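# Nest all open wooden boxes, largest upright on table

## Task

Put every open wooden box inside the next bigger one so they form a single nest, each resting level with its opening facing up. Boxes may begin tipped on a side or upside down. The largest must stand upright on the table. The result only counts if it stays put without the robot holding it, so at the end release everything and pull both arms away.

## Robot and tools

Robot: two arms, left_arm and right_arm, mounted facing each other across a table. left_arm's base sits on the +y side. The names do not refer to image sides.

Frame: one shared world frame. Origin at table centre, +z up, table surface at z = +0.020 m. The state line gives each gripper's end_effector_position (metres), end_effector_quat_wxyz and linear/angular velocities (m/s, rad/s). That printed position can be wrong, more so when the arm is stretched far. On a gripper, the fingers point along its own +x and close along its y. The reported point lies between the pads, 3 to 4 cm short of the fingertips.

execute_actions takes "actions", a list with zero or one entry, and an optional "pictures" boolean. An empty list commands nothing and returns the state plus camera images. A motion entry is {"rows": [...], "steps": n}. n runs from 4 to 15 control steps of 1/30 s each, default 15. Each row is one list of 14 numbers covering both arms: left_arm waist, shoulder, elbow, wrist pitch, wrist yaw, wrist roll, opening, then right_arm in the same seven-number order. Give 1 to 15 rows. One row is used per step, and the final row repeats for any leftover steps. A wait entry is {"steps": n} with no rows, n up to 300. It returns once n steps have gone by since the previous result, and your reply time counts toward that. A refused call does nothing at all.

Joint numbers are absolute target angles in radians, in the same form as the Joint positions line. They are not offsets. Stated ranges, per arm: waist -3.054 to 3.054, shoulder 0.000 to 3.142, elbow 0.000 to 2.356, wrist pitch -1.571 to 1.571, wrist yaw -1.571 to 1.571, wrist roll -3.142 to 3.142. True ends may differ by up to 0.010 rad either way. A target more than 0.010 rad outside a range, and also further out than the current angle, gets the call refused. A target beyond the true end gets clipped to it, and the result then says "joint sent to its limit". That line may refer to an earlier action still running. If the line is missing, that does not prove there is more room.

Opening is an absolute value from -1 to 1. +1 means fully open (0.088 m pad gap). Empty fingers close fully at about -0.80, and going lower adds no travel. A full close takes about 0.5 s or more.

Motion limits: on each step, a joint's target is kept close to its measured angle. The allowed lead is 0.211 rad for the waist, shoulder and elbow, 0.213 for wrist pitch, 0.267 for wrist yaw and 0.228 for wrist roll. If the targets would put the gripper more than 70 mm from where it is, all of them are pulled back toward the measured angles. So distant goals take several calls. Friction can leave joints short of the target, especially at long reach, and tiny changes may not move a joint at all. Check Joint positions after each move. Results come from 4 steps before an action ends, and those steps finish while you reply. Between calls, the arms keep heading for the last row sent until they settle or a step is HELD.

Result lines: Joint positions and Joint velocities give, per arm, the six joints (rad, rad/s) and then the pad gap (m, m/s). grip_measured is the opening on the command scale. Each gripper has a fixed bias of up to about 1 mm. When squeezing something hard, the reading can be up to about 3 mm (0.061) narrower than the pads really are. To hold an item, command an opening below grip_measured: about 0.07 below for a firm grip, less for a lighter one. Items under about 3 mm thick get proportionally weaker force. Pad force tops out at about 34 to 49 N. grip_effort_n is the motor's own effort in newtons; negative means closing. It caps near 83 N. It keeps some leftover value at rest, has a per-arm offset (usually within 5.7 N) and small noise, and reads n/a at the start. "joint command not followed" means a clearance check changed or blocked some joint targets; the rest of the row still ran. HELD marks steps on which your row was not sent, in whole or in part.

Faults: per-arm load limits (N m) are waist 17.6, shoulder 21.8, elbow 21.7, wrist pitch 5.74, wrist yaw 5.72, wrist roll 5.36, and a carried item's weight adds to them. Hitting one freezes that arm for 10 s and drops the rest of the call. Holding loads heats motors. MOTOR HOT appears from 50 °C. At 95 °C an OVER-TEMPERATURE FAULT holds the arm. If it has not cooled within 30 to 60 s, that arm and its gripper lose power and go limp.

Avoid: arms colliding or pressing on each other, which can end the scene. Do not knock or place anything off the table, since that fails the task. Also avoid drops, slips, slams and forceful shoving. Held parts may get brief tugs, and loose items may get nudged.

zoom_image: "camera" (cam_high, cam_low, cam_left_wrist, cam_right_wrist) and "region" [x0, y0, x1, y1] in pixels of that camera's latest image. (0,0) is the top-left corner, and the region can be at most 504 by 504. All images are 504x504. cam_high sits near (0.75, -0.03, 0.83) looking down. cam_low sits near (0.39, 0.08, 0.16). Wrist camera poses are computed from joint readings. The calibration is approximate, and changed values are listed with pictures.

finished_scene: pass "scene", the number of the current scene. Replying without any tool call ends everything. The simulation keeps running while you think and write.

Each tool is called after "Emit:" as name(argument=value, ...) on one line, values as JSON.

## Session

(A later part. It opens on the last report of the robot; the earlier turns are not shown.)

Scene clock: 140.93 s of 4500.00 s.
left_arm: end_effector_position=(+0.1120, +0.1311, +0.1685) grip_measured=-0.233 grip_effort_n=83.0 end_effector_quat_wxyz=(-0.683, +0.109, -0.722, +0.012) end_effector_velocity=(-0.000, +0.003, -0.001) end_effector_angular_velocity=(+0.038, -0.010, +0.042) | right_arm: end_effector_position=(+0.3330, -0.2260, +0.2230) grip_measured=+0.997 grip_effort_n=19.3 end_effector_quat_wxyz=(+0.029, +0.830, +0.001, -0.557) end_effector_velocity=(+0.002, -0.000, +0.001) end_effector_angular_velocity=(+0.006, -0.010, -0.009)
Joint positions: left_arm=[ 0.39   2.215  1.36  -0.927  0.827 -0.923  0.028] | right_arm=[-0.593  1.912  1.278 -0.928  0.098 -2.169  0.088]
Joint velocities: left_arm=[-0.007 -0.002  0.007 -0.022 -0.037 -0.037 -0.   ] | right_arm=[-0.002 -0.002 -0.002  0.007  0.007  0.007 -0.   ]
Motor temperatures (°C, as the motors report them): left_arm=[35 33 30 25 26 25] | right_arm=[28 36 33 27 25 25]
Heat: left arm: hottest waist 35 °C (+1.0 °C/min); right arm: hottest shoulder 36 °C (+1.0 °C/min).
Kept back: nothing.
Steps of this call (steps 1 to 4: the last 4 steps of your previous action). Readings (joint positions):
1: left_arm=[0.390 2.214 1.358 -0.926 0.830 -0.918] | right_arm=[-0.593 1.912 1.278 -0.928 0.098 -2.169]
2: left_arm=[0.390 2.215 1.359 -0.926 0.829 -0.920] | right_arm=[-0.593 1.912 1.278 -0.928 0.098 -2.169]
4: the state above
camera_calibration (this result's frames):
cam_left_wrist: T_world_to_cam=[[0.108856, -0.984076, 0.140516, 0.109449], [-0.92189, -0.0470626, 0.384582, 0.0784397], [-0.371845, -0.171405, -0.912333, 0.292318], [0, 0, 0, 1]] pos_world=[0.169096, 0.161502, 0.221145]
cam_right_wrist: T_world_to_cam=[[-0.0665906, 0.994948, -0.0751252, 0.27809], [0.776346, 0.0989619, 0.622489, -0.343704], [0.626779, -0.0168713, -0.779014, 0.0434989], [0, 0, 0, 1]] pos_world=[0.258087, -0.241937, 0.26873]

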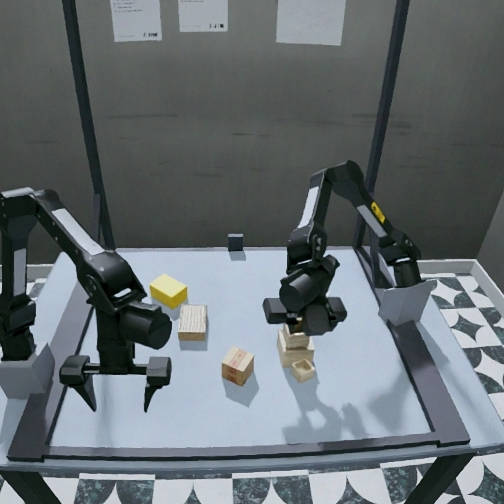

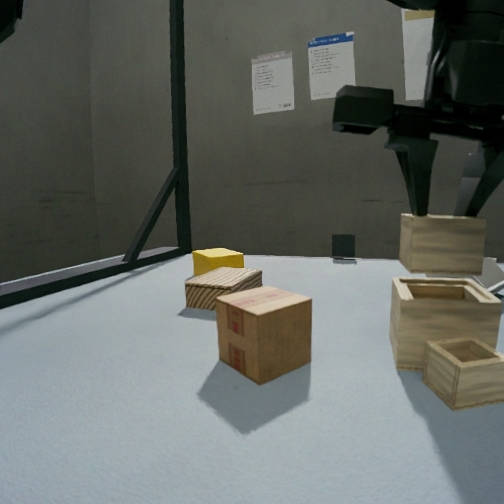

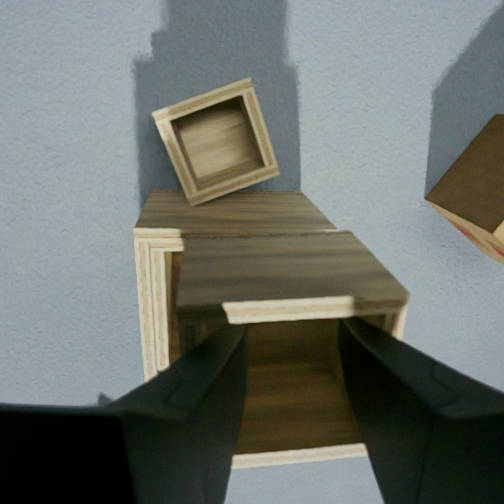

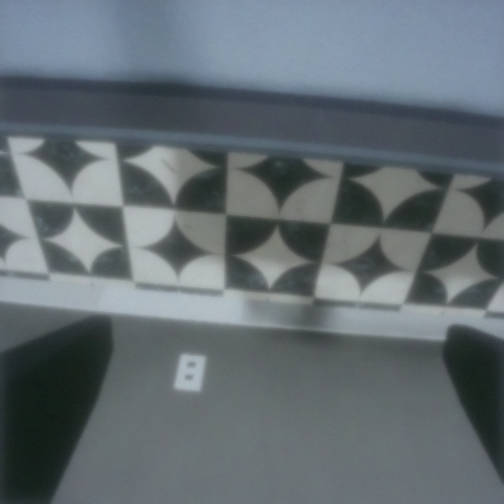

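Emit:
execute_actions(actions=[{"rows":[[0.365,2.20,1.385,-0.927,0.827,-0.95,0.2,-0.593,1.912,1.278,-0.928,0.098,-2.169,1]],"steps":15}], pictures=true)

Scene clock: 141.97 s of 4500.00 s.
left_arm: end_effector_position=(+0.1068, +0.1240, +0.1652) grip_measured=-0.233 grip_effort_n=83.0 end_effector_quat_wxyz=(-0.684, +0.103, -0.723, +0.010) end_effector_velocity=(-0.002, -0.002, +0.000) end_effector_angular_velocity=(+0.009, -0.004, +0.001) | right_arm: end_effector_position=(+0.3330, -0.2260, +0.2230) grip_measured=+0.997 grip_effort_n=19.3 end_effector_quat_wxyz=(+0.029, +0.830, +0.001, -0.557) end_effector_velocity=(-0.000, -0.005, -0.000) end_effector_angular_velocity=(-0.024, +0.005, -0.002)
Joint positions: left_arm=[ 0.363  2.215  1.376 -0.929  0.823 -0.946  0.028] | right_arm=[-0.593  1.912  1.278 -0.928  0.098 -2.169  0.088]
Joint velocities: left_arm=[-0.007 -0.002  0.007 -0.007 -0.007 -0.007 -0.   ] | right_arm=[-0.002  0.002  0.002 -0.022  0.007 -0.007 -0.   ]
Motor temperatures (°C, as the motors report them): left_arm=[35 33 30 25 26 25] | right_arm=[28 36 33 27 25 25]
Heat: left arm: hottest waist 35 °C (+1.0 °C/min); right arm: hottest shoulder 36 °C (+1.0 °C/min).
Steps of this call (steps 1 to 20: the robot went on to your last target; steps 21 to 31: the first 11 steps of this action). Readings (joint positions):
21: left_arm=[0.389 2.215 1.363 -0.929 0.823 -0.930] | right_arm=[-0.593 1.912 1.278 -0.928 0.098 -2.169]
22: left_arm=[0.386 2.215 1.365 -0.929 0.823 -0.934] | right_arm=[-0.593 1.912 1.278 -0.928 0.098 -2.169]
24: left_arm=[0.377 2.215 1.370 -0.929 0.823 -0.939] | right_arm=[-0.593 1.912 1.278 -0.928 0.098 -2.169]
28: left_arm=[0.364 2.215 1.376 -0.929 0.823 -0.944] | right_arm=[-0.593 1.912 1.278 -0.928 0.098 -2.169]
31: the state above
camera_calibration (this result's frames):
cam_left_wrist: T_world_to_cam=[[0.102979, -0.986358, 0.128428, 0.106362], [-0.922345, -0.0463519, 0.383578, 0.0747006], [-0.372392, -0.157955, -0.914535, 0.284914], [0, 0, 0, 1]] pos_world=[0.164046, 0.153377, 0.218251]
cam_right_wrist: T_world_to_cam=[[-0.0665906, 0.994948, -0.0751252, 0.27809], [0.776346, 0.0989619, 0.622489, -0.343704], [0.626779, -0.0168713, -0.779014, 0.0434989], [0, 0, 0, 1]] pos_world=[0.258087, -0.241937, 0.26873]

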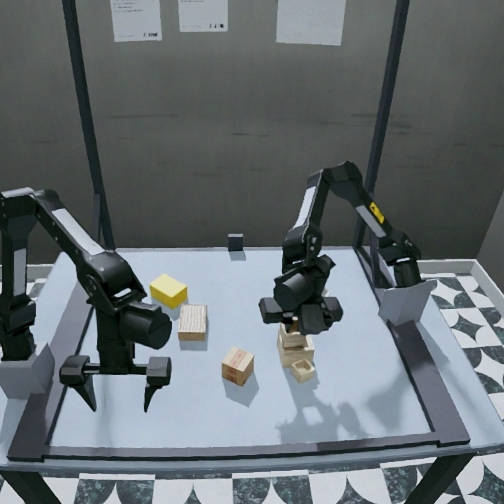

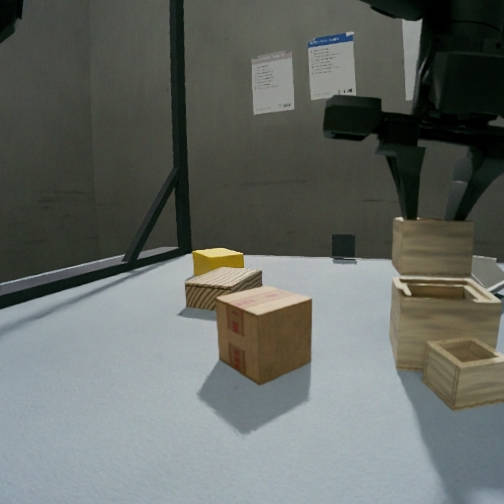

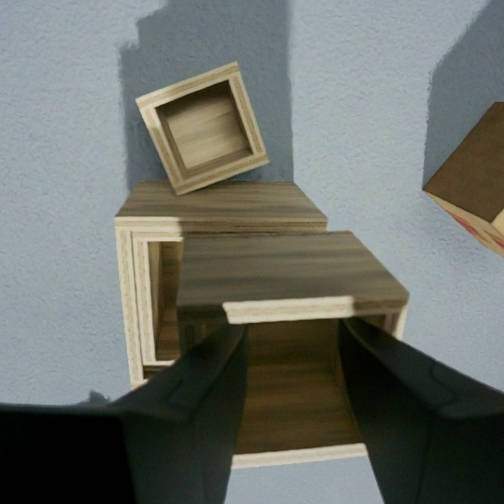

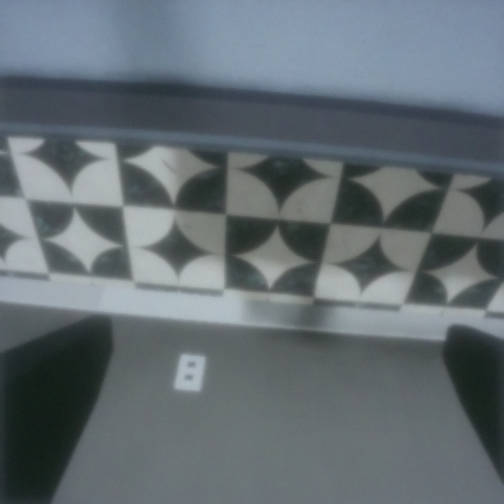

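Emit:
execute_actions(actions=[{"rows":[[0.395,2.165,1.32,-0.927,0.823,-0.915,0.2,-0.593,1.912,1.278,-0.928,0.098,-2.169,1]],"steps":15}], pictures=true)

Scene clock: 142.67 s of 4500.00 s.
left_arm: end_effector_position=(+0.1047, +0.1348, +0.1712) grip_measured=-0.233 grip_effort_n=83.0 end_effector_quat_wxyz=(-0.684, +0.107, -0.721, +0.014) end_effector_velocity=(-0.001, +0.007, -0.006) end_effector_angular_velocity=(+0.010, -0.004, -0.018) | right_arm: end_effector_position=(+0.3330, -0.2260, +0.2230) grip_measured=+0.997 grip_effort_n=19.3 end_effector_quat_wxyz=(+0.029, +0.830, +0.001, -0.557) end_effector_velocity=(-0.002, -0.003, +0.000) end_effector_angular_velocity=(-0.012, +0.015, +0.002)
Joint positions: left_arm=[ 0.389  2.181  1.329 -0.927  0.824 -0.92   0.028] | right_arm=[-0.593  1.912  1.278 -0.928  0.098 -2.169  0.088]
Joint velocities: left_arm=[-0.002 -0.007 -0.037  0.022 -0.007  0.022  0.   ] | right_arm=[-0.002 -0.002  0.002 -0.022 -0.007 -0.007 -0.   ]
Motor temperatures (°C, as the motors report them): left_arm=[35 33 30 25 26 25] | right_arm=[28 36 33 27 25 25]
Heat: left arm: hottest waist 35 °C (+1.0 °C/min); right arm: hottest shoulder 36 °C (+1.0 °C/min).
Steps of this call (steps 1 to 4: the last 4 steps of your previous action; steps 5 to 10: the robot went on to your last target; steps 11 to 21: the first 11 steps of this action). Readings (joint positions):
11: left_arm=[0.364 2.212 1.373 -0.927 0.824 -0.946] | right_arm=[-0.593 1.912 1.278 -0.928 0.098 -2.169]
12: left_arm=[0.366 2.206 1.364 -0.924 0.824 -0.940] | right_arm=[-0.593 1.912 1.278 -0.928 0.098 -2.169]
14: left_arm=[0.375 2.193 1.347 -0.927 0.824 -0.931] | right_arm=[-0.593 1.912 1.278 -0.928 0.098 -2.169]
18: left_arm=[0.388 2.182 1.333 -0.927 0.824 -0.923] | right_arm=[-0.593 1.912 1.278 -0.928 0.098 -2.169]
21: the state above
camera_calibration (this result's frames):
cam_left_wrist: T_world_to_cam=[[0.103161, -0.984659, 0.140729, 0.114068], [-0.92379, -0.0423954, 0.380545, 0.0710798], [-0.368741, -0.169261, -0.913991, 0.292387], [0, 0, 0, 1]] pos_world=[0.161711, 0.164821, 0.224138]
cam_right_wrist: T_world_to_cam=[[-0.0665906, 0.994948, -0.0751252, 0.27809], [0.776346, 0.0989619, 0.622489, -0.343704], [0.626779, -0.0168713, -0.779014, 0.0434989], [0, 0, 0, 1]] pos_world=[0.258087, -0.241937, 0.26873]

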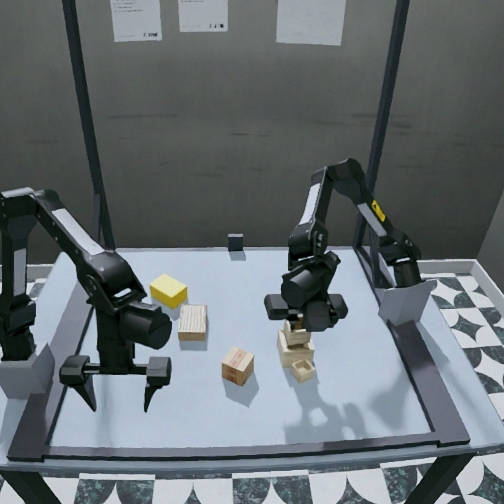

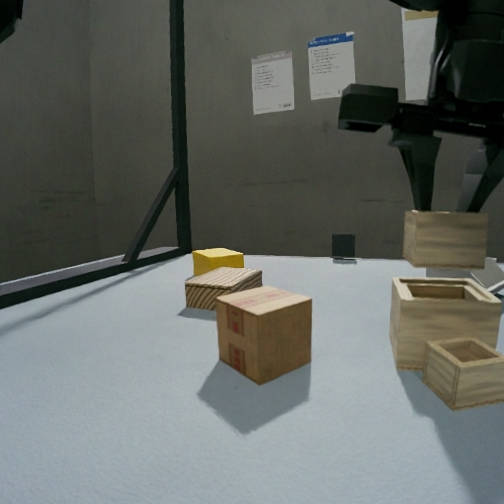

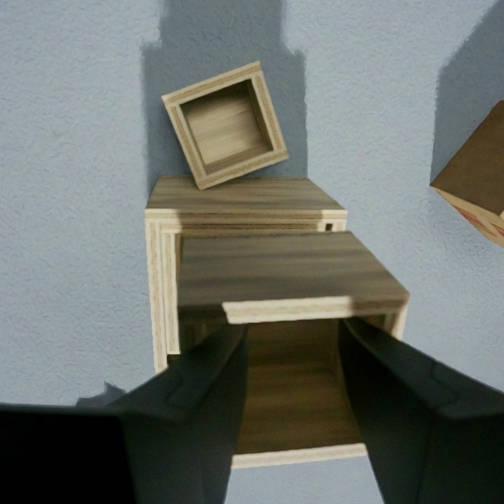

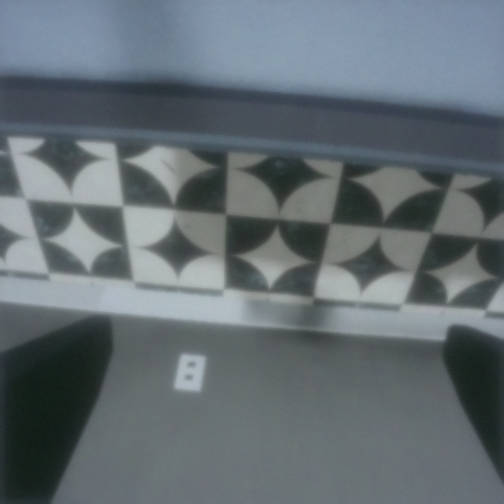

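Emit:
execute_actions(actions=[{"rows":[[0.37,2.195,1.30,-0.91,0.795,-0.935,0.2,-0.593,1.912,1.278,-0.928,0.098,-2.169,1]],"steps":15}], pictures=true)

Scene clock: 143.20 s of 4500.00 s.
left_arm: end_effector_position=(+0.1030, +0.1401, +0.1608) grip_measured=-0.233 grip_effort_n=83.0 end_effector_quat_wxyz=(-0.687, +0.097, -0.720, -0.000) end_effector_velocity=(+0.001, +0.004, -0.002) end_effector_angular_velocity=(+0.025, -0.003, +0.044) | right_arm: end_effector_position=(+0.3330, -0.2260, +0.2230) grip_measured=+0.997 grip_effort_n=19.3 end_effector_quat_wxyz=(+0.029, +0.830, +0.001, -0.557) end_effector_velocity=(+0.002, -0.004, +0.001) end_effector_angular_velocity=(-0.010, -0.002, -0.003)
Joint positions: left_arm=[ 0.369  2.184  1.306 -0.913  0.8   -0.931  0.028] | right_arm=[-0.593  1.912  1.278 -0.928  0.098 -2.169  0.088]
Joint velocities: left_arm=[-0.002  0.002 -0.002 -0.007 -0.022 -0.037 -0.   ] | right_arm=[-0.007 -0.002 -0.002 -0.007  0.007 -0.007 -0.   ]
Motor temperatures (°C, as the motors report them): left_arm=[35 33 30 25 26 25] | right_arm=[28 36 33 27 25 25]
Heat: left arm: hottest waist 35 °C (+1.0 °C/min); right arm: hottest shoulder 36 °C (+1.0 °C/min).
Steps of this call (steps 1 to 4: the last 4 steps of your previous action; step 5: the robot went on to your last target; steps 6 to 16: the first 11 steps of this action). Readings (joint positions):
6: left_arm=[0.389 2.180 1.324 -0.926 0.822 -0.918] | right_arm=[-0.593 1.912 1.278 -0.928 0.098 -2.169]
7: left_arm=[0.387 2.180 1.321 -0.922 0.817 -0.920] | right_arm=[-0.593 1.912 1.278 -0.928 0.098 -2.169]
9: left_arm=[0.381 2.180 1.314 -0.918 0.809 -0.925] | right_arm=[-0.593 1.912 1.278 -0.928 0.098 -2.169]
13: left_arm=[0.371 2.183 1.307 -0.914 0.802 -0.930] | right_arm=[-0.593 1.912 1.278 -0.928 0.098 -2.169]
16: the state above
camera_calibration (this result's frames):
cam_left_wrist: T_world_to_cam=[[0.107949, -0.988473, 0.106151, 0.126541], [-0.924836, -0.0606748, 0.375496, 0.0771479], [-0.364727, -0.138707, -0.920725, 0.279454], [0, 0, 0, 1]] pos_world=[0.159613, 0.168525, 0.214899]
cam_right_wrist: T_world_to_cam=[[-0.0665906, 0.994948, -0.0751252, 0.27809], [0.776346, 0.0989619, 0.622489, -0.343704], [0.626779, -0.0168713, -0.779014, 0.0434989], [0, 0, 0, 1]] pos_world=[0.258087, -0.241937, 0.26873]

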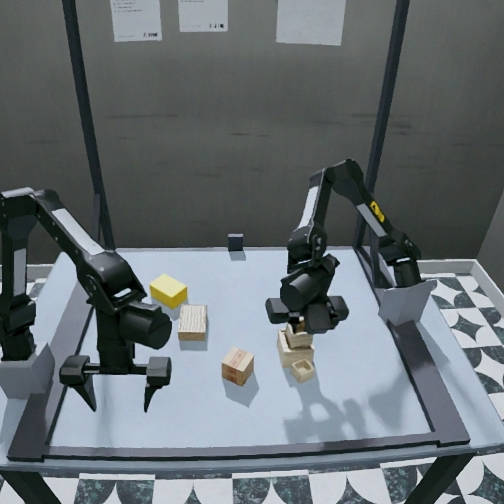

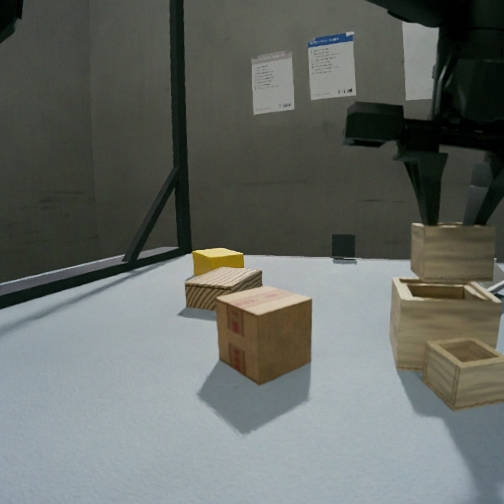

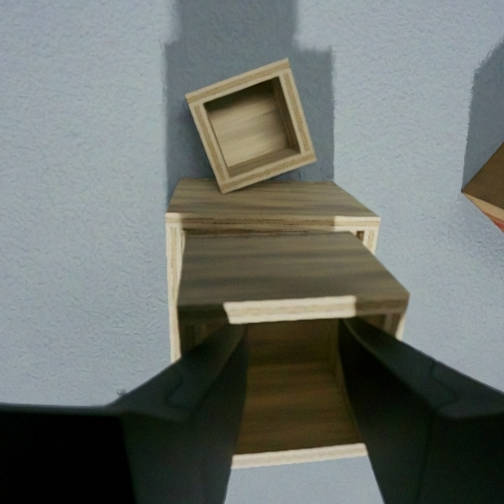

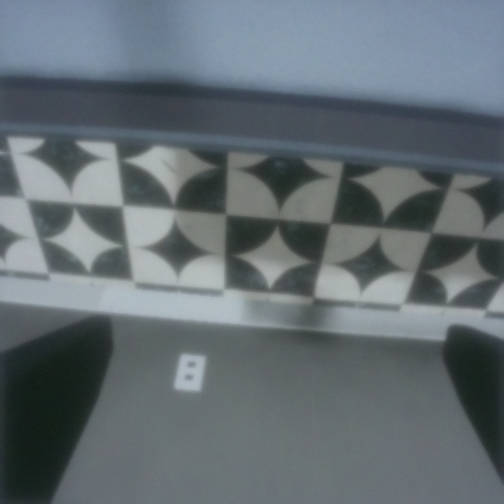

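Emit:
execute_actions(actions=[{"rows":[[0.33,2.235,1.325,-0.94,0.795,-0.96,0.2,-0.593,1.912,1.278,-0.928,0.098,-2.169,1]],"steps":15}], pictures=true)

Emit:
zoom_image(camera="cam_left_wrist", region=[130, 150, 420, 350])

Scene clock: 143.77 s of 4500.00 s.
left_arm: end_effector_position=(+0.0983, +0.1417, +0.1456) grip_measured=-0.233 grip_effort_n=83.0 end_effector_quat_wxyz=(-0.677, +0.089, -0.730, -0.030) end_effector_velocity=(-0.003, -0.001, -0.005) end_effector_angular_velocity=(+0.032, -0.007, +0.007) | right_arm: end_effector_position=(+0.3330, -0.2260, +0.2230) grip_measured=+0.997 grip_effort_n=18.8 end_effector_quat_wxyz=(+0.029, +0.830, +0.001, -0.557) end_effector_velocity=(-0.003, -0.001, -0.001) end_effector_angular_velocity=(-0.006, +0.010, +0.009)
Joint positions: left_arm=[ 0.335  2.22   1.319 -0.937  0.795 -0.955  0.028] | right_arm=[-0.593  1.912  1.278 -0.928  0.098 -2.169  0.088]
Joint velocities: left_arm=[-0.022  0.002  0.007 -0.007 -0.022 -0.022 -0.   ] | right_arm=[ 0.002 -0.002 -0.002 -0.007 -0.007 -0.007  0.   ]
Motor temperatures (°C, as the motors report them): left_arm=[35 33 30 25 26 25] | right_arm=[28 36 33 27 25 25]
Heat: left arm: hottest waist 35 °C (+1.0 °C/min); right arm: hottest shoulder 36 °C (+1.0 °C/min).
Steps of this call (steps 1 to 4: the last 4 steps of your previous action; steps 5 to 6: the robot went on to your last target; steps 7 to 17: the first 11 steps of this action). Readings (joint positions):
7: left_arm=[0.369 2.188 1.305 -0.913 0.798 -0.935] | right_arm=[-0.593 1.912 1.278 -0.928 0.098 -2.169]
8: left_arm=[0.365 2.194 1.308 -0.918 0.798 -0.940] | right_arm=[-0.593 1.912 1.278 -0.928 0.098 -2.169]
10: left_arm=[0.350 2.207 1.312 -0.926 0.798 -0.947] | right_arm=[-0.593 1.912 1.278 -0.928 0.098 -2.169]
14: left_arm=[0.337 2.218 1.318 -0.935 0.795 -0.954] | right_arm=[-0.593 1.912 1.278 -0.928 0.098 -2.169]
17: the state above
camera_calibration (this result's frames):
cam_left_wrist: T_world_to_cam=[[0.138227, -0.989069, 0.051335, 0.135344], [-0.909299, -0.106195, 0.402366, 0.0795867], [-0.392516, -0.102297, -0.914038, 0.2606], [0, 0, 0, 1]] pos_world=[0.15595, 0.168974, 0.199228]
cam_right_wrist: T_world_to_cam=[[-0.0665906, 0.994948, -0.0751252, 0.27809], [0.776346, 0.0989619, 0.622489, -0.343704], [0.626779, -0.0168713, -0.779014, 0.0434989], [0, 0, 0, 1]] pos_world=[0.258087, -0.241937, 0.26873]

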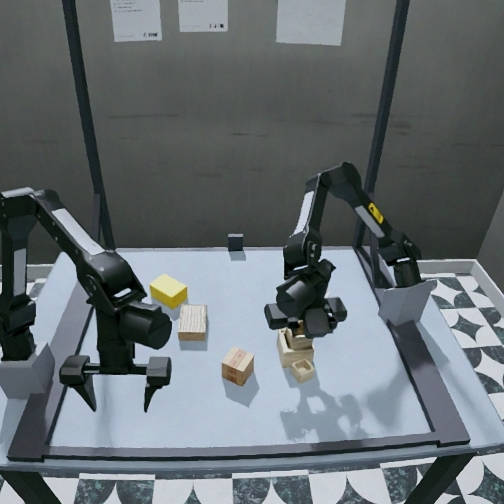

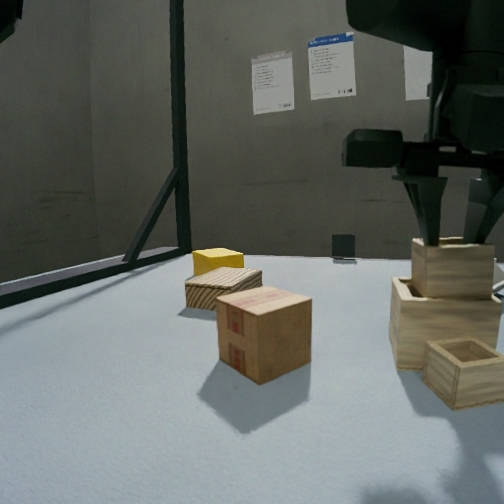

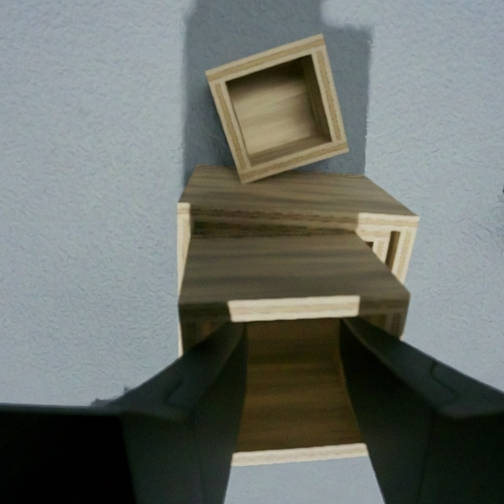

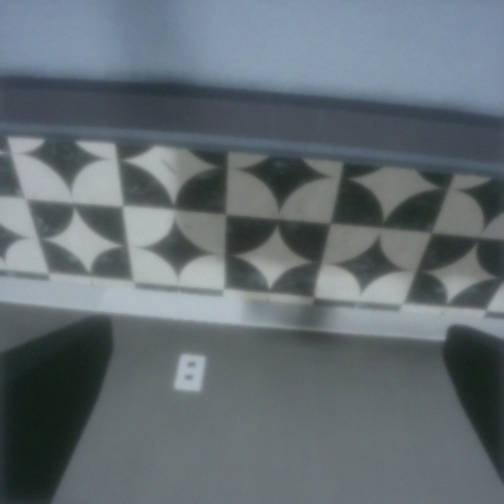

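Region (130, 150, 420, 350) of cam_left_wrist's 504x504 image, scaled by 1.738, with more detail than that image has; it fills the top 348 rows of this view, and the rest is white.

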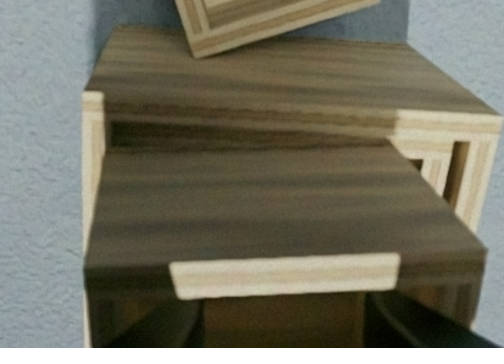

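Emit:
execute_actions(actions=[{"rows":[[0.345,2.195,1.285,-0.94,0.86,-0.92,0.2,-0.593,1.912,1.278,-0.928,0.098,-2.169,1]],"steps":15}], pictures=true)

Emit:
zoom_image(camera="cam_left_wrist", region=[130, 150, 420, 350])

Scene clock: 144.53 s of 4500.00 s.
left_arm: end_effector_position=(+0.0910, +0.1425, +0.1472) grip_measured=-0.233 grip_effort_n=83.0 end_effector_quat_wxyz=(-0.660, +0.097, -0.745, -0.013) end_effector_velocity=(-0.005, +0.001, -0.001) end_effector_angular_velocity=(-0.012, +0.018, +0.007) | right_arm: end_effector_position=(+0.3330, -0.2260, +0.2230) grip_measured=+0.997 grip_effort_n=18.8 end_effector_quat_wxyz=(+0.029, +0.830, +0.001, -0.557) end_effector_velocity=(-0.001, -0.002, -0.000) end_effector_angular_velocity=(-0.010, +0.011, +0.017)
Joint positions: left_arm=[ 0.344  2.209  1.294 -0.938  0.85  -0.925  0.028] | right_arm=[-0.593  1.912  1.278 -0.928  0.098 -2.169  0.088]
Joint velocities: left_arm=[-0.002 -0.012 -0.022  0.007  0.022 -0.007 -0.   ] | right_arm=[-0.002 -0.002 -0.002 -0.007 -0.007 -0.022 -0.   ]
Motor temperatures (°C, as the motors report them): left_arm=[35 33 30 25 26 25] | right_arm=[28 36 33 27 25 25]
Heat: left arm: hottest waist 35 °C (+1.0 °C/min); right arm: hottest shoulder 36 °C (+1.0 °C/min).
Steps of this call (steps 1 to 4: the last 4 steps of your previous action; steps 5 to 12: the robot went on to your last target; steps 13 to 23: the first 11 steps of this action). Readings (joint positions):
13: left_arm=[0.335 2.221 1.319 -0.938 0.799 -0.955] | right_arm=[-0.593 1.912 1.278 -0.928 0.098 -2.169]
14: left_arm=[0.336 2.220 1.316 -0.938 0.809 -0.948] | right_arm=[-0.593 1.912 1.278 -0.928 0.098 -2.169]
16: left_arm=[0.342 2.216 1.307 -0.938 0.828 -0.938] | right_arm=[-0.593 1.912 1.278 -0.928 0.098 -2.169]
20: left_arm=[0.344 2.211 1.297 -0.938 0.845 -0.928] | right_arm=[-0.593 1.912 1.278 -0.928 0.098 -2.169]
23: the state above
camera_calibration (this result's frames):
cam_left_wrist: T_world_to_cam=[[0.126969, -0.988258, 0.0850025, 0.133044], [-0.893055, -0.0766015, 0.44338, 0.0606688], [-0.431662, -0.132207, -0.892294, 0.263883], [0, 0, 0, 1]] pos_world=[0.151196, 0.171016, 0.197253]
cam_right_wrist: T_world_to_cam=[[-0.0665906, 0.994948, -0.0751252, 0.27809], [0.776346, 0.0989619, 0.622489, -0.343704], [0.626779, -0.0168713, -0.779014, 0.0434989], [0, 0, 0, 1]] pos_world=[0.258087, -0.241937, 0.26873]

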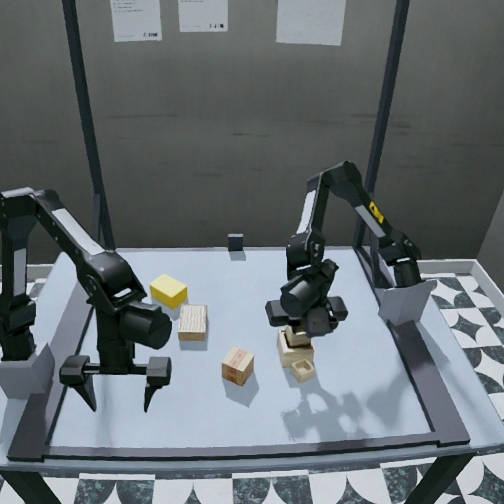

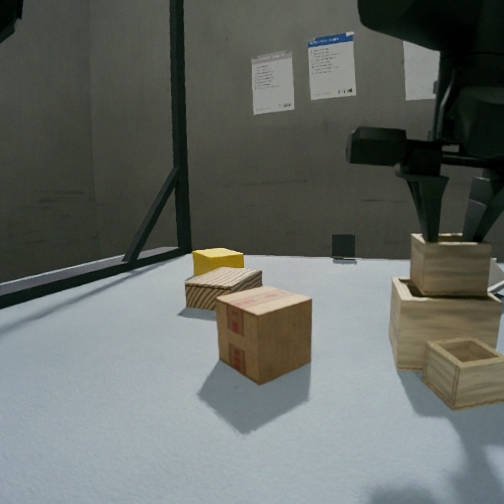

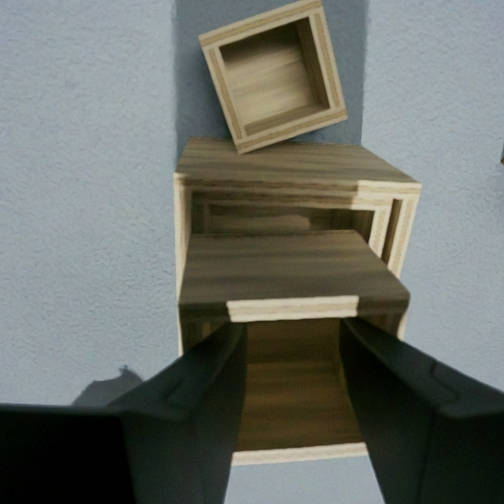

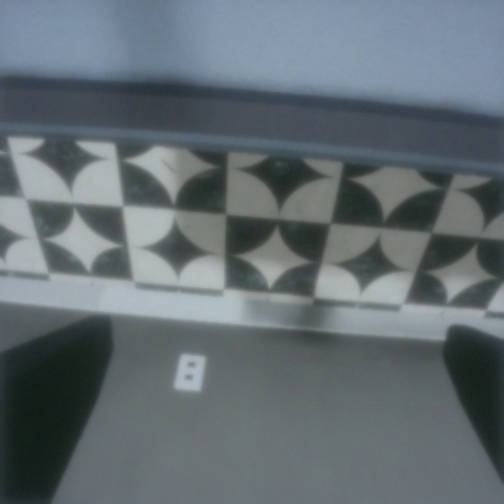

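Region (130, 150, 420, 350) of cam_left_wrist's 504x504 image, scaled by 1.738, with more detail than that image has; it fills the top 348 rows of this view, and the rest is white.

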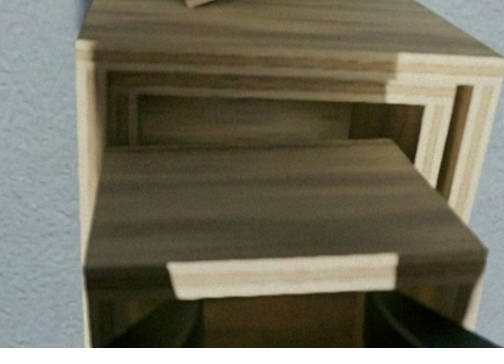

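Emit:
execute_actions(actions=[{"rows":[[0.345,2.21,1.29,-0.895,0.86,-0.905,0.2,-0.593,1.912,1.278,-0.928,0.098,-2.169,1]],"steps":15}], pictures=true)

Emit:
zoom_image(camera="cam_left_wrist", region=[130, 150, 420, 350])

Scene clock: 145.10 s of 4500.00 s.
left_arm: end_effector_position=(+0.0945, +0.1377, +0.1473) grip_measured=-0.233 grip_effort_n=83.0 end_effector_quat_wxyz=(-0.666, +0.090, -0.740, +0.011) end_effector_velocity=(+0.002, +0.001, -0.001) end_effector_angular_velocity=(+0.012, -0.020, -0.013) | right_arm: end_effector_position=(+0.3330, -0.2260, +0.2230) grip_measured=+0.997 grip_effort_n=19.3 end_effector_quat_wxyz=(+0.029, +0.830, +0.001, -0.557) end_effector_velocity=(-0.000, +0.001, +0.002) end_effector_angular_velocity=(+0.012, +0.000, +0.009)
Joint positions: left_arm=[ 0.344  2.207  1.292 -0.9    0.856 -0.909  0.028] | right_arm=[-0.593  1.912  1.278 -0.928  0.098 -2.169  0.088]
Joint velocities: left_arm=[-0.002 -0.002 -0.002  0.007 -0.022  0.007 -0.   ] | right_arm=[-0.002 -0.007 -0.002  0.007 -0.007 -0.007 -0.   ]
Motor temperatures (°C, as the motors report them): left_arm=[35 33 30 25 26 25] | right_arm=[28 36 33 27 25 25]
Heat: left arm: hottest waist 35 °C (+1.0 °C/min); right arm: hottest shoulder 36 °C (+1.0 °C/min).
Steps of this call (steps 1 to 4: the last 4 steps of your previous action; steps 5 to 6: the robot went on to your last target; steps 7 to 17: the first 11 steps of this action). Readings (joint positions):
7: left_arm=[0.344 2.207 1.292 -0.937 0.853 -0.922] | right_arm=[-0.593 1.912 1.278 -0.928 0.098 -2.169]
8: left_arm=[0.344 2.207 1.292 -0.929 0.855 -0.918] | right_arm=[-0.593 1.912 1.278 -0.928 0.098 -2.169]
10: left_arm=[0.344 2.207 1.292 -0.913 0.855 -0.914] | right_arm=[-0.593 1.912 1.278 -0.928 0.098 -2.169]
14: left_arm=[0.344 2.207 1.292 -0.903 0.856 -0.910] | right_arm=[-0.593 1.912 1.278 -0.928 0.098 -2.169]
17: the state above
camera_calibration (this result's frames):
cam_left_wrist: T_world_to_cam=[[0.085479, -0.989972, 0.112466, 0.12796], [-0.903597, -0.0294698, 0.427369, 0.0602731], [-0.419769, -0.138155, -0.897055, 0.265318], [0, 0, 0, 1]] pos_world=[0.154897, 0.165108, 0.197854]
cam_right_wrist: T_world_to_cam=[[-0.0665906, 0.994948, -0.0751252, 0.27809], [0.776346, 0.0989619, 0.622489, -0.343704], [0.626779, -0.0168713, -0.779014, 0.0434989], [0, 0, 0, 1]] pos_world=[0.258087, -0.241937, 0.26873]

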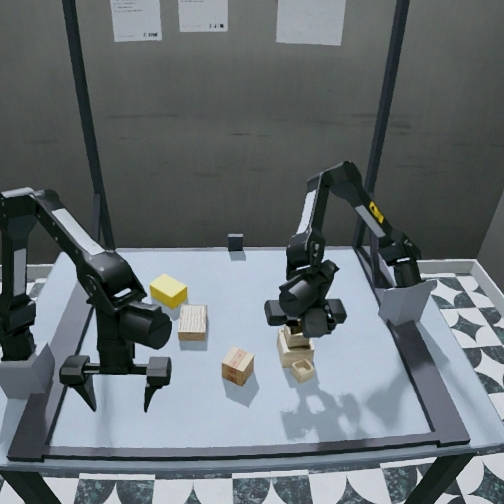

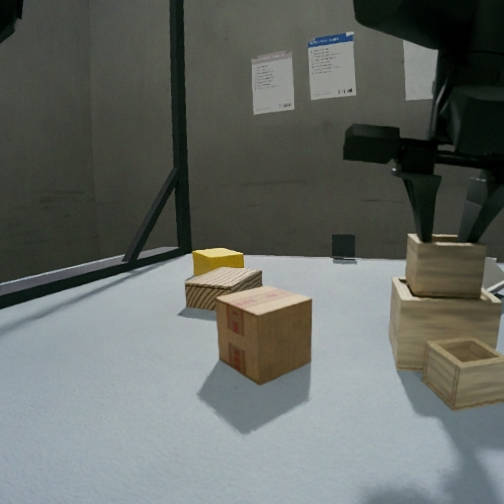

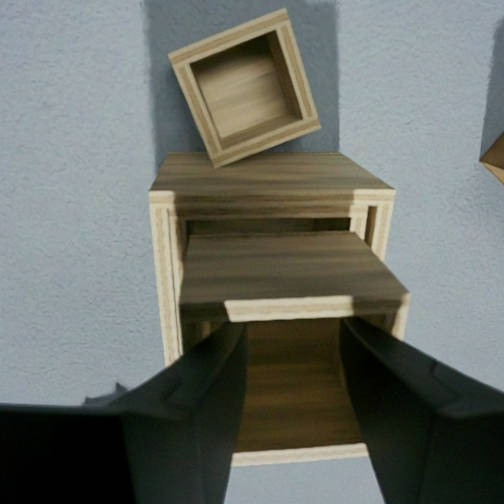

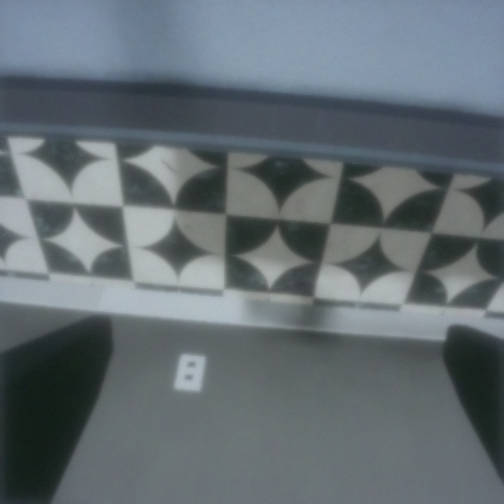

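Region (130, 150, 420, 350) of cam_left_wrist's 504x504 image, scaled by 1.738, with more detail than that image has; it fills the top 348 rows of this view, and the rest is white.

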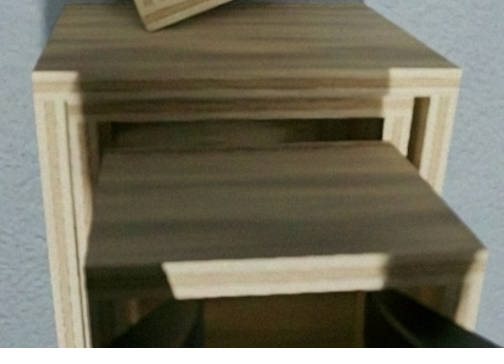

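Emit:
execute_actions(actions=[{"rows":[[0.33,2.235,1.29,-0.89,0.862,-0.915,0.2,-0.593,1.912,1.278,-0.928,0.098,-2.169,1],[0.32,2.255,1.29,-0.885,0.866,-0.925,0.2,-0.593,1.912,1.278,-0.928,0.098,-2.169,1],[0.312,2.265,1.29,-0.88,0.87,-0.935,0.2,-0.593,1.912,1.278,-0.928,0.098,-2.169,1]],"steps":15}], pictures=true)

Emit:
zoom_image(camera="cam_left_wrist", region=[130, 150, 420, 350])

Scene clock: 145.93 s of 4500.00 s.
left_arm: end_effector_position=(+0.0955, +0.1377, +0.1402) grip_measured=-0.233 grip_effort_n=83.0 end_effector_quat_wxyz=(-0.657, +0.098, -0.747, +0.003) end_effector_velocity=(+0.003, -0.002, +0.001) end_effector_angular_velocity=(-0.009, +0.005, +0.037) | right_arm: end_effector_position=(+0.3330, -0.2260, +0.2230) grip_measured=+0.997 grip_effort_n=19.3 end_effector_quat_wxyz=(+0.029, +0.830, +0.001, -0.557) end_effector_velocity=(+0.000, -0.003, +0.002) end_effector_angular_velocity=(-0.008, -0.005, +0.003)
Joint positions: left_arm=[ 0.337  2.231  1.292 -0.889  0.874 -0.928  0.028] | right_arm=[-0.593  1.912  1.278 -0.928  0.098 -2.169  0.088]
Joint velocities: left_arm=[ 0.007  0.007  0.007  0.007  0.007 -0.037 -0.   ] | right_arm=[-0.002 -0.007 -0.002 -0.007  0.007 -0.007 -0.   ]
Motor temperatures (°C, as the motors report them): left_arm=[35 33 30 25 26 25] | right_arm=[28 36 33 27 25 25]
Heat: left arm: hottest waist 35 °C (+1.0 °C/min); right arm: hottest shoulder 36 °C (+1.0 °C/min).
Steps of this call (steps 1 to 4: the last 4 steps of your previous action; steps 5 to 14: the robot went on to your last target; steps 15 to 25: the first 11 steps of this action). Readings (joint positions):
15: left_arm=[0.344 2.208 1.292 -0.897 0.856 -0.908] | right_arm=[-0.593 1.912 1.278 -0.928 0.098 -2.169]
16: left_arm=[0.342 2.212 1.292 -0.895 0.857 -0.908] | right_arm=[-0.593 1.912 1.278 -0.928 0.098 -2.169]
18: left_arm=[0.334 2.224 1.292 -0.892 0.866 -0.915] | right_arm=[-0.593 1.912 1.278 -0.928 0.098 -2.169]
22: left_arm=[0.337 2.230 1.292 -0.889 0.872 -0.925] | right_arm=[-0.593 1.912 1.278 -0.928 0.098 -2.169]
25: the state above
camera_calibration (this result's frames):
cam_left_wrist: T_world_to_cam=[[0.10911, -0.98796, 0.109684, 0.126561], [-0.892104, -0.0486533, 0.449202, 0.062715], [-0.438457, -0.146863, -0.886672, 0.260909], [0, 0, 0, 1]] pos_world=[0.156537, 0.166406, 0.189287]
cam_right_wrist: T_world_to_cam=[[-0.0665906, 0.994948, -0.0751252, 0.27809], [0.776346, 0.0989619, 0.622489, -0.343704], [0.626779, -0.0168713, -0.779014, 0.0434989], [0, 0, 0, 1]] pos_world=[0.258087, -0.241937, 0.26873]

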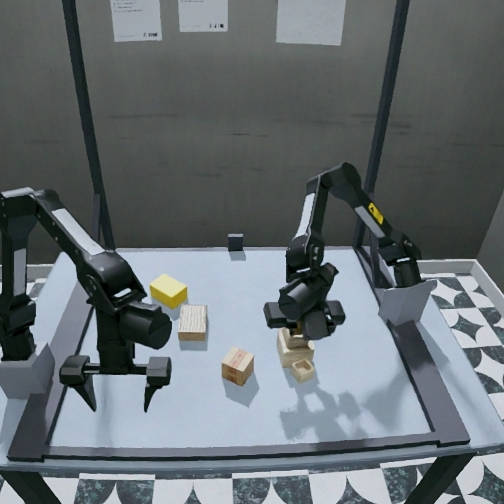

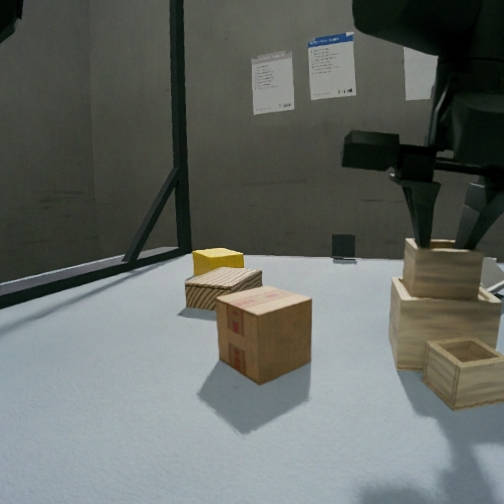

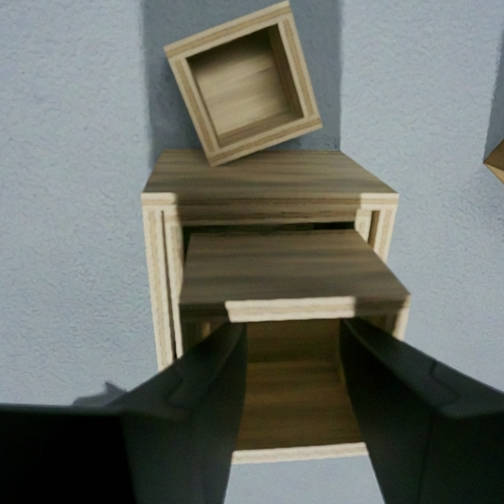

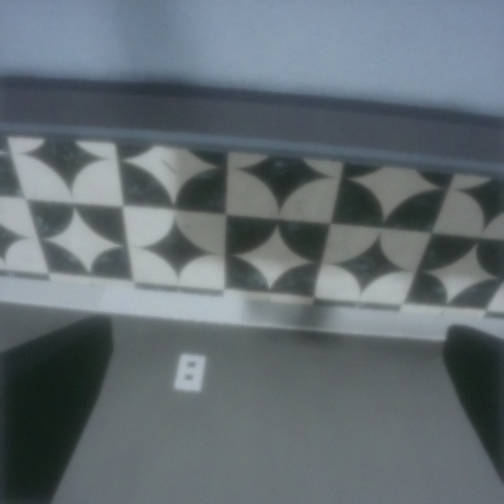

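Region (130, 150, 420, 350) of cam_left_wrist's 504x504 image, scaled by 1.738, with more detail than that image has; it fills the top 348 rows of this view, and the rest is white.

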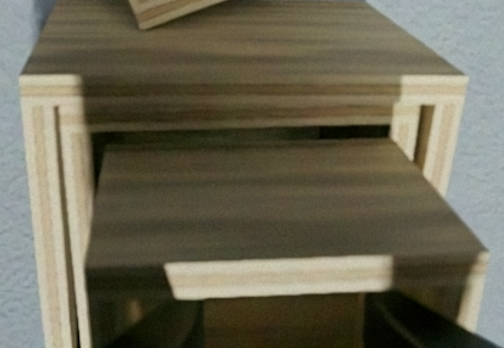

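Emit:
execute_actions(actions=[{"rows":[[0.345,2.215,1.285,-0.90,0.845,-0.915,0.2,-0.593,1.912,1.278,-0.928,0.098,-2.169,1]],"steps":12}])

Emit:
execute_actions(actions=[{"rows":[[0.335,2.23,1.285,-0.895,0.848,-0.92,0.2,-0.593,1.912,1.278,-0.928,0.098,-2.169,1],[0.325,2.245,1.285,-0.89,0.852,-0.93,0.2,-0.593,1.912,1.278,-0.928,0.098,-2.169,1],[0.315,2.26,1.285,-0.885,0.856,-0.935,0.2,-0.593,1.912,1.278,-0.928,0.098,-2.169,1]],"steps":15}], pictures=true)

Emit:
zoom_image(camera="cam_left_wrist", region=[130, 150, 420, 350])

Scene clock: 146.37 s of 4500.00 s.
left_arm: end_effector_position=(+0.0972, +0.1414, +0.1405) grip_measured=-0.233 grip_effort_n=83.0 end_effector_quat_wxyz=(-0.663, +0.093, -0.743, -0.003) end_effector_velocity=(-0.001, +0.010, -0.004) end_effector_angular_velocity=(+0.050, -0.002, +0.007) | right_arm: end_effector_position=(+0.3330, -0.2260, +0.2230) grip_measured=+0.997 grip_effort_n=19.3 end_effector_quat_wxyz=(+0.029, +0.830, +0.001, -0.557) end_effector_velocity=(-0.000, -0.004, -0.001) end_effector_angular_velocity=(-0.001, +0.012, -0.016)
Joint positions: left_arm=[ 0.341  2.229  1.29  -0.896  0.852 -0.921  0.028] | right_arm=[-0.593  1.912  1.278 -0.928  0.098 -2.169  0.088]
Joint velocities: left_arm=[-0.002  0.002 -0.007 -0.037 -0.037  0.022 -0.   ] | right_arm=[-0.007 -0.002 -0.007 -0.007 -0.007  0.007 -0.   ]
Motor temperatures (°C, as the motors report them): left_arm=[35 33 30 25 26 25] | right_arm=[28 36 33 27 25 25]
Heat: left arm: hottest waist 35 °C (+1.0 °C/min); right arm: hottest shoulder 36 °C (+1.0 °C/min).
Steps of this call (steps 1 to 4: the last 4 steps of your previous action; step 5: the robot went on to your last target; steps 6 to 13: the first 8 steps of this action). Readings (joint positions):
6: left_arm=[0.339 2.231 1.292 -0.889 0.875 -0.929] | right_arm=[-0.593 1.912 1.278 -0.928 0.098 -2.169]
7: left_arm=[0.340 2.230 1.292 -0.889 0.874 -0.929] | right_arm=[-0.593 1.912 1.278 -0.928 0.098 -2.169]
9: left_arm=[0.341 2.229 1.292 -0.890 0.866 -0.924] | right_arm=[-0.593 1.912 1.278 -0.928 0.098 -2.169]
13: the state above

Scene clock: 146.87 s of 4500.00 s.
left_arm: end_effector_position=(+0.0948, +0.1413, +0.1300) grip_measured=-0.233 grip_effort_n=83.0 end_effector_quat_wxyz=(-0.660, +0.085, -0.747, -0.011) end_effector_velocity=(-0.001, +0.002, -0.006) end_effector_angular_velocity=(-0.002, +0.028, +0.031) | right_arm: end_effector_position=(+0.3330, -0.2260, +0.2230) grip_measured=+0.997 grip_effort_n=19.8 end_effector_quat_wxyz=(+0.029, +0.830, +0.001, -0.557) end_effector_velocity=(-0.004, -0.004, -0.003) end_effector_angular_velocity=(-0.030, +0.008, +0.006)
Joint positions: left_arm=[ 0.316  2.247  1.29  -0.887  0.851 -0.93   0.028] | right_arm=[-0.593  1.912  1.278 -0.928  0.098 -2.169  0.088]
Joint velocities: left_arm=[-0.002  0.017 -0.007  0.007  0.022 -0.022  0.   ] | right_arm=[ 0.007  0.002 -0.002 -0.022  0.007 -0.007  0.   ]
Motor temperatures (°C, as the motors report them): left_arm=[35 33 30 25 26 25] | right_arm=[28 36 33 27 25 25]
Heat: left arm: hottest waist 35 °C (+1.0 °C/min); right arm: hottest shoulder 36 °C (+1.0 °C/min).
Steps of this call (steps 1 to 4: the last 4 steps of your previous action; steps 5 to 15: the first 11 steps of this action). Readings (joint positions):
5: left_arm=[0.341 2.229 1.290 -0.897 0.851 -0.919] | right_arm=[-0.593 1.912 1.278 -0.928 0.098 -2.169]
6: left_arm=[0.340 2.229 1.290 -0.897 0.851 -0.919] | right_arm=[-0.593 1.912 1.278 -0.928 0.098 -2.169]
8: left_arm=[0.334 2.231 1.290 -0.894 0.851 -0.922] | right_arm=[-0.593 1.912 1.278 -0.928 0.098 -2.169]
12: left_arm=[0.319 2.243 1.290 -0.888 0.851 -0.928] | right_arm=[-0.593 1.912 1.278 -0.928 0.098 -2.169]
15: the state above
camera_calibration (this result's frames):
cam_left_wrist: T_world_to_cam=[[0.106428, -0.991724, 0.071814, 0.137029], [-0.892978, -0.0635645, 0.445589, 0.069484], [-0.437337, -0.111552, -0.892353, 0.247719], [0, 0, 0, 1]] pos_world=[0.1558, 0.167945, 0.18025]
cam_right_wrist: T_world_to_cam=[[-0.0665906, 0.994948, -0.0751252, 0.27809], [0.776346, 0.0989619, 0.622489, -0.343704], [0.626779, -0.0168713, -0.779014, 0.0434989], [0, 0, 0, 1]] pos_world=[0.258087, -0.241937, 0.26873]

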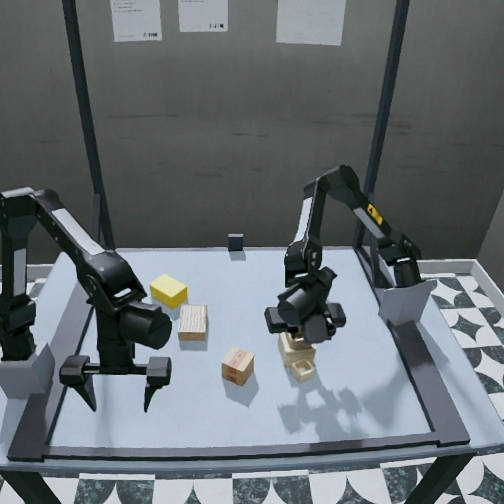

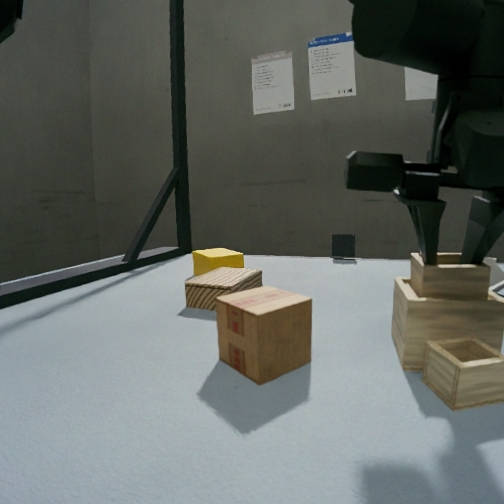

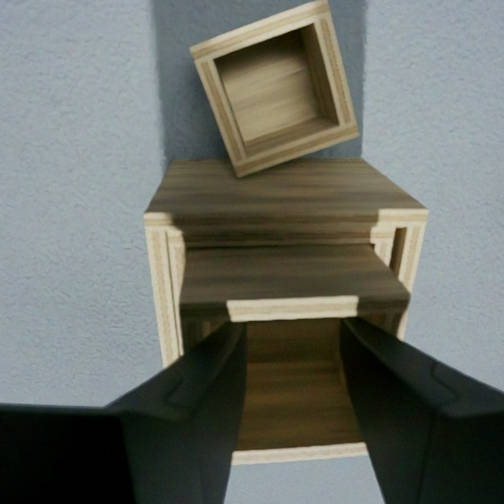

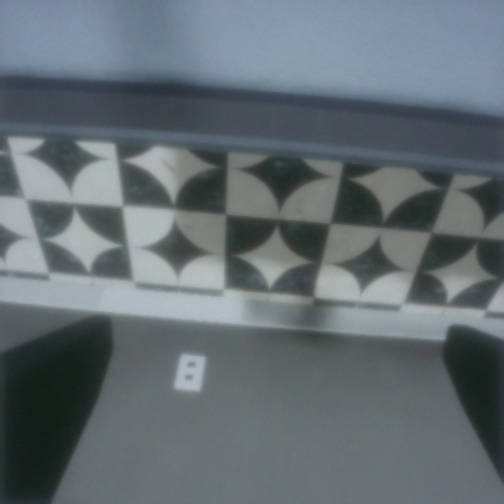

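Region (130, 150, 420, 350) of cam_left_wrist's 504x504 image, scaled by 1.738, with more detail than that image has; it fills the top 348 rows of this view, and the rest is white.

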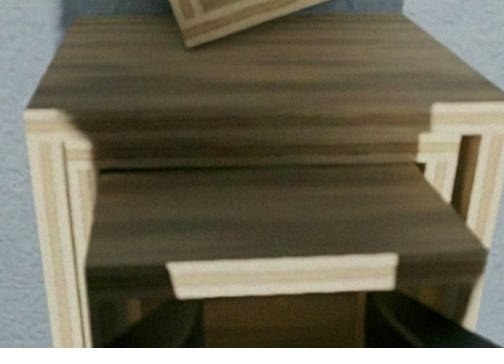

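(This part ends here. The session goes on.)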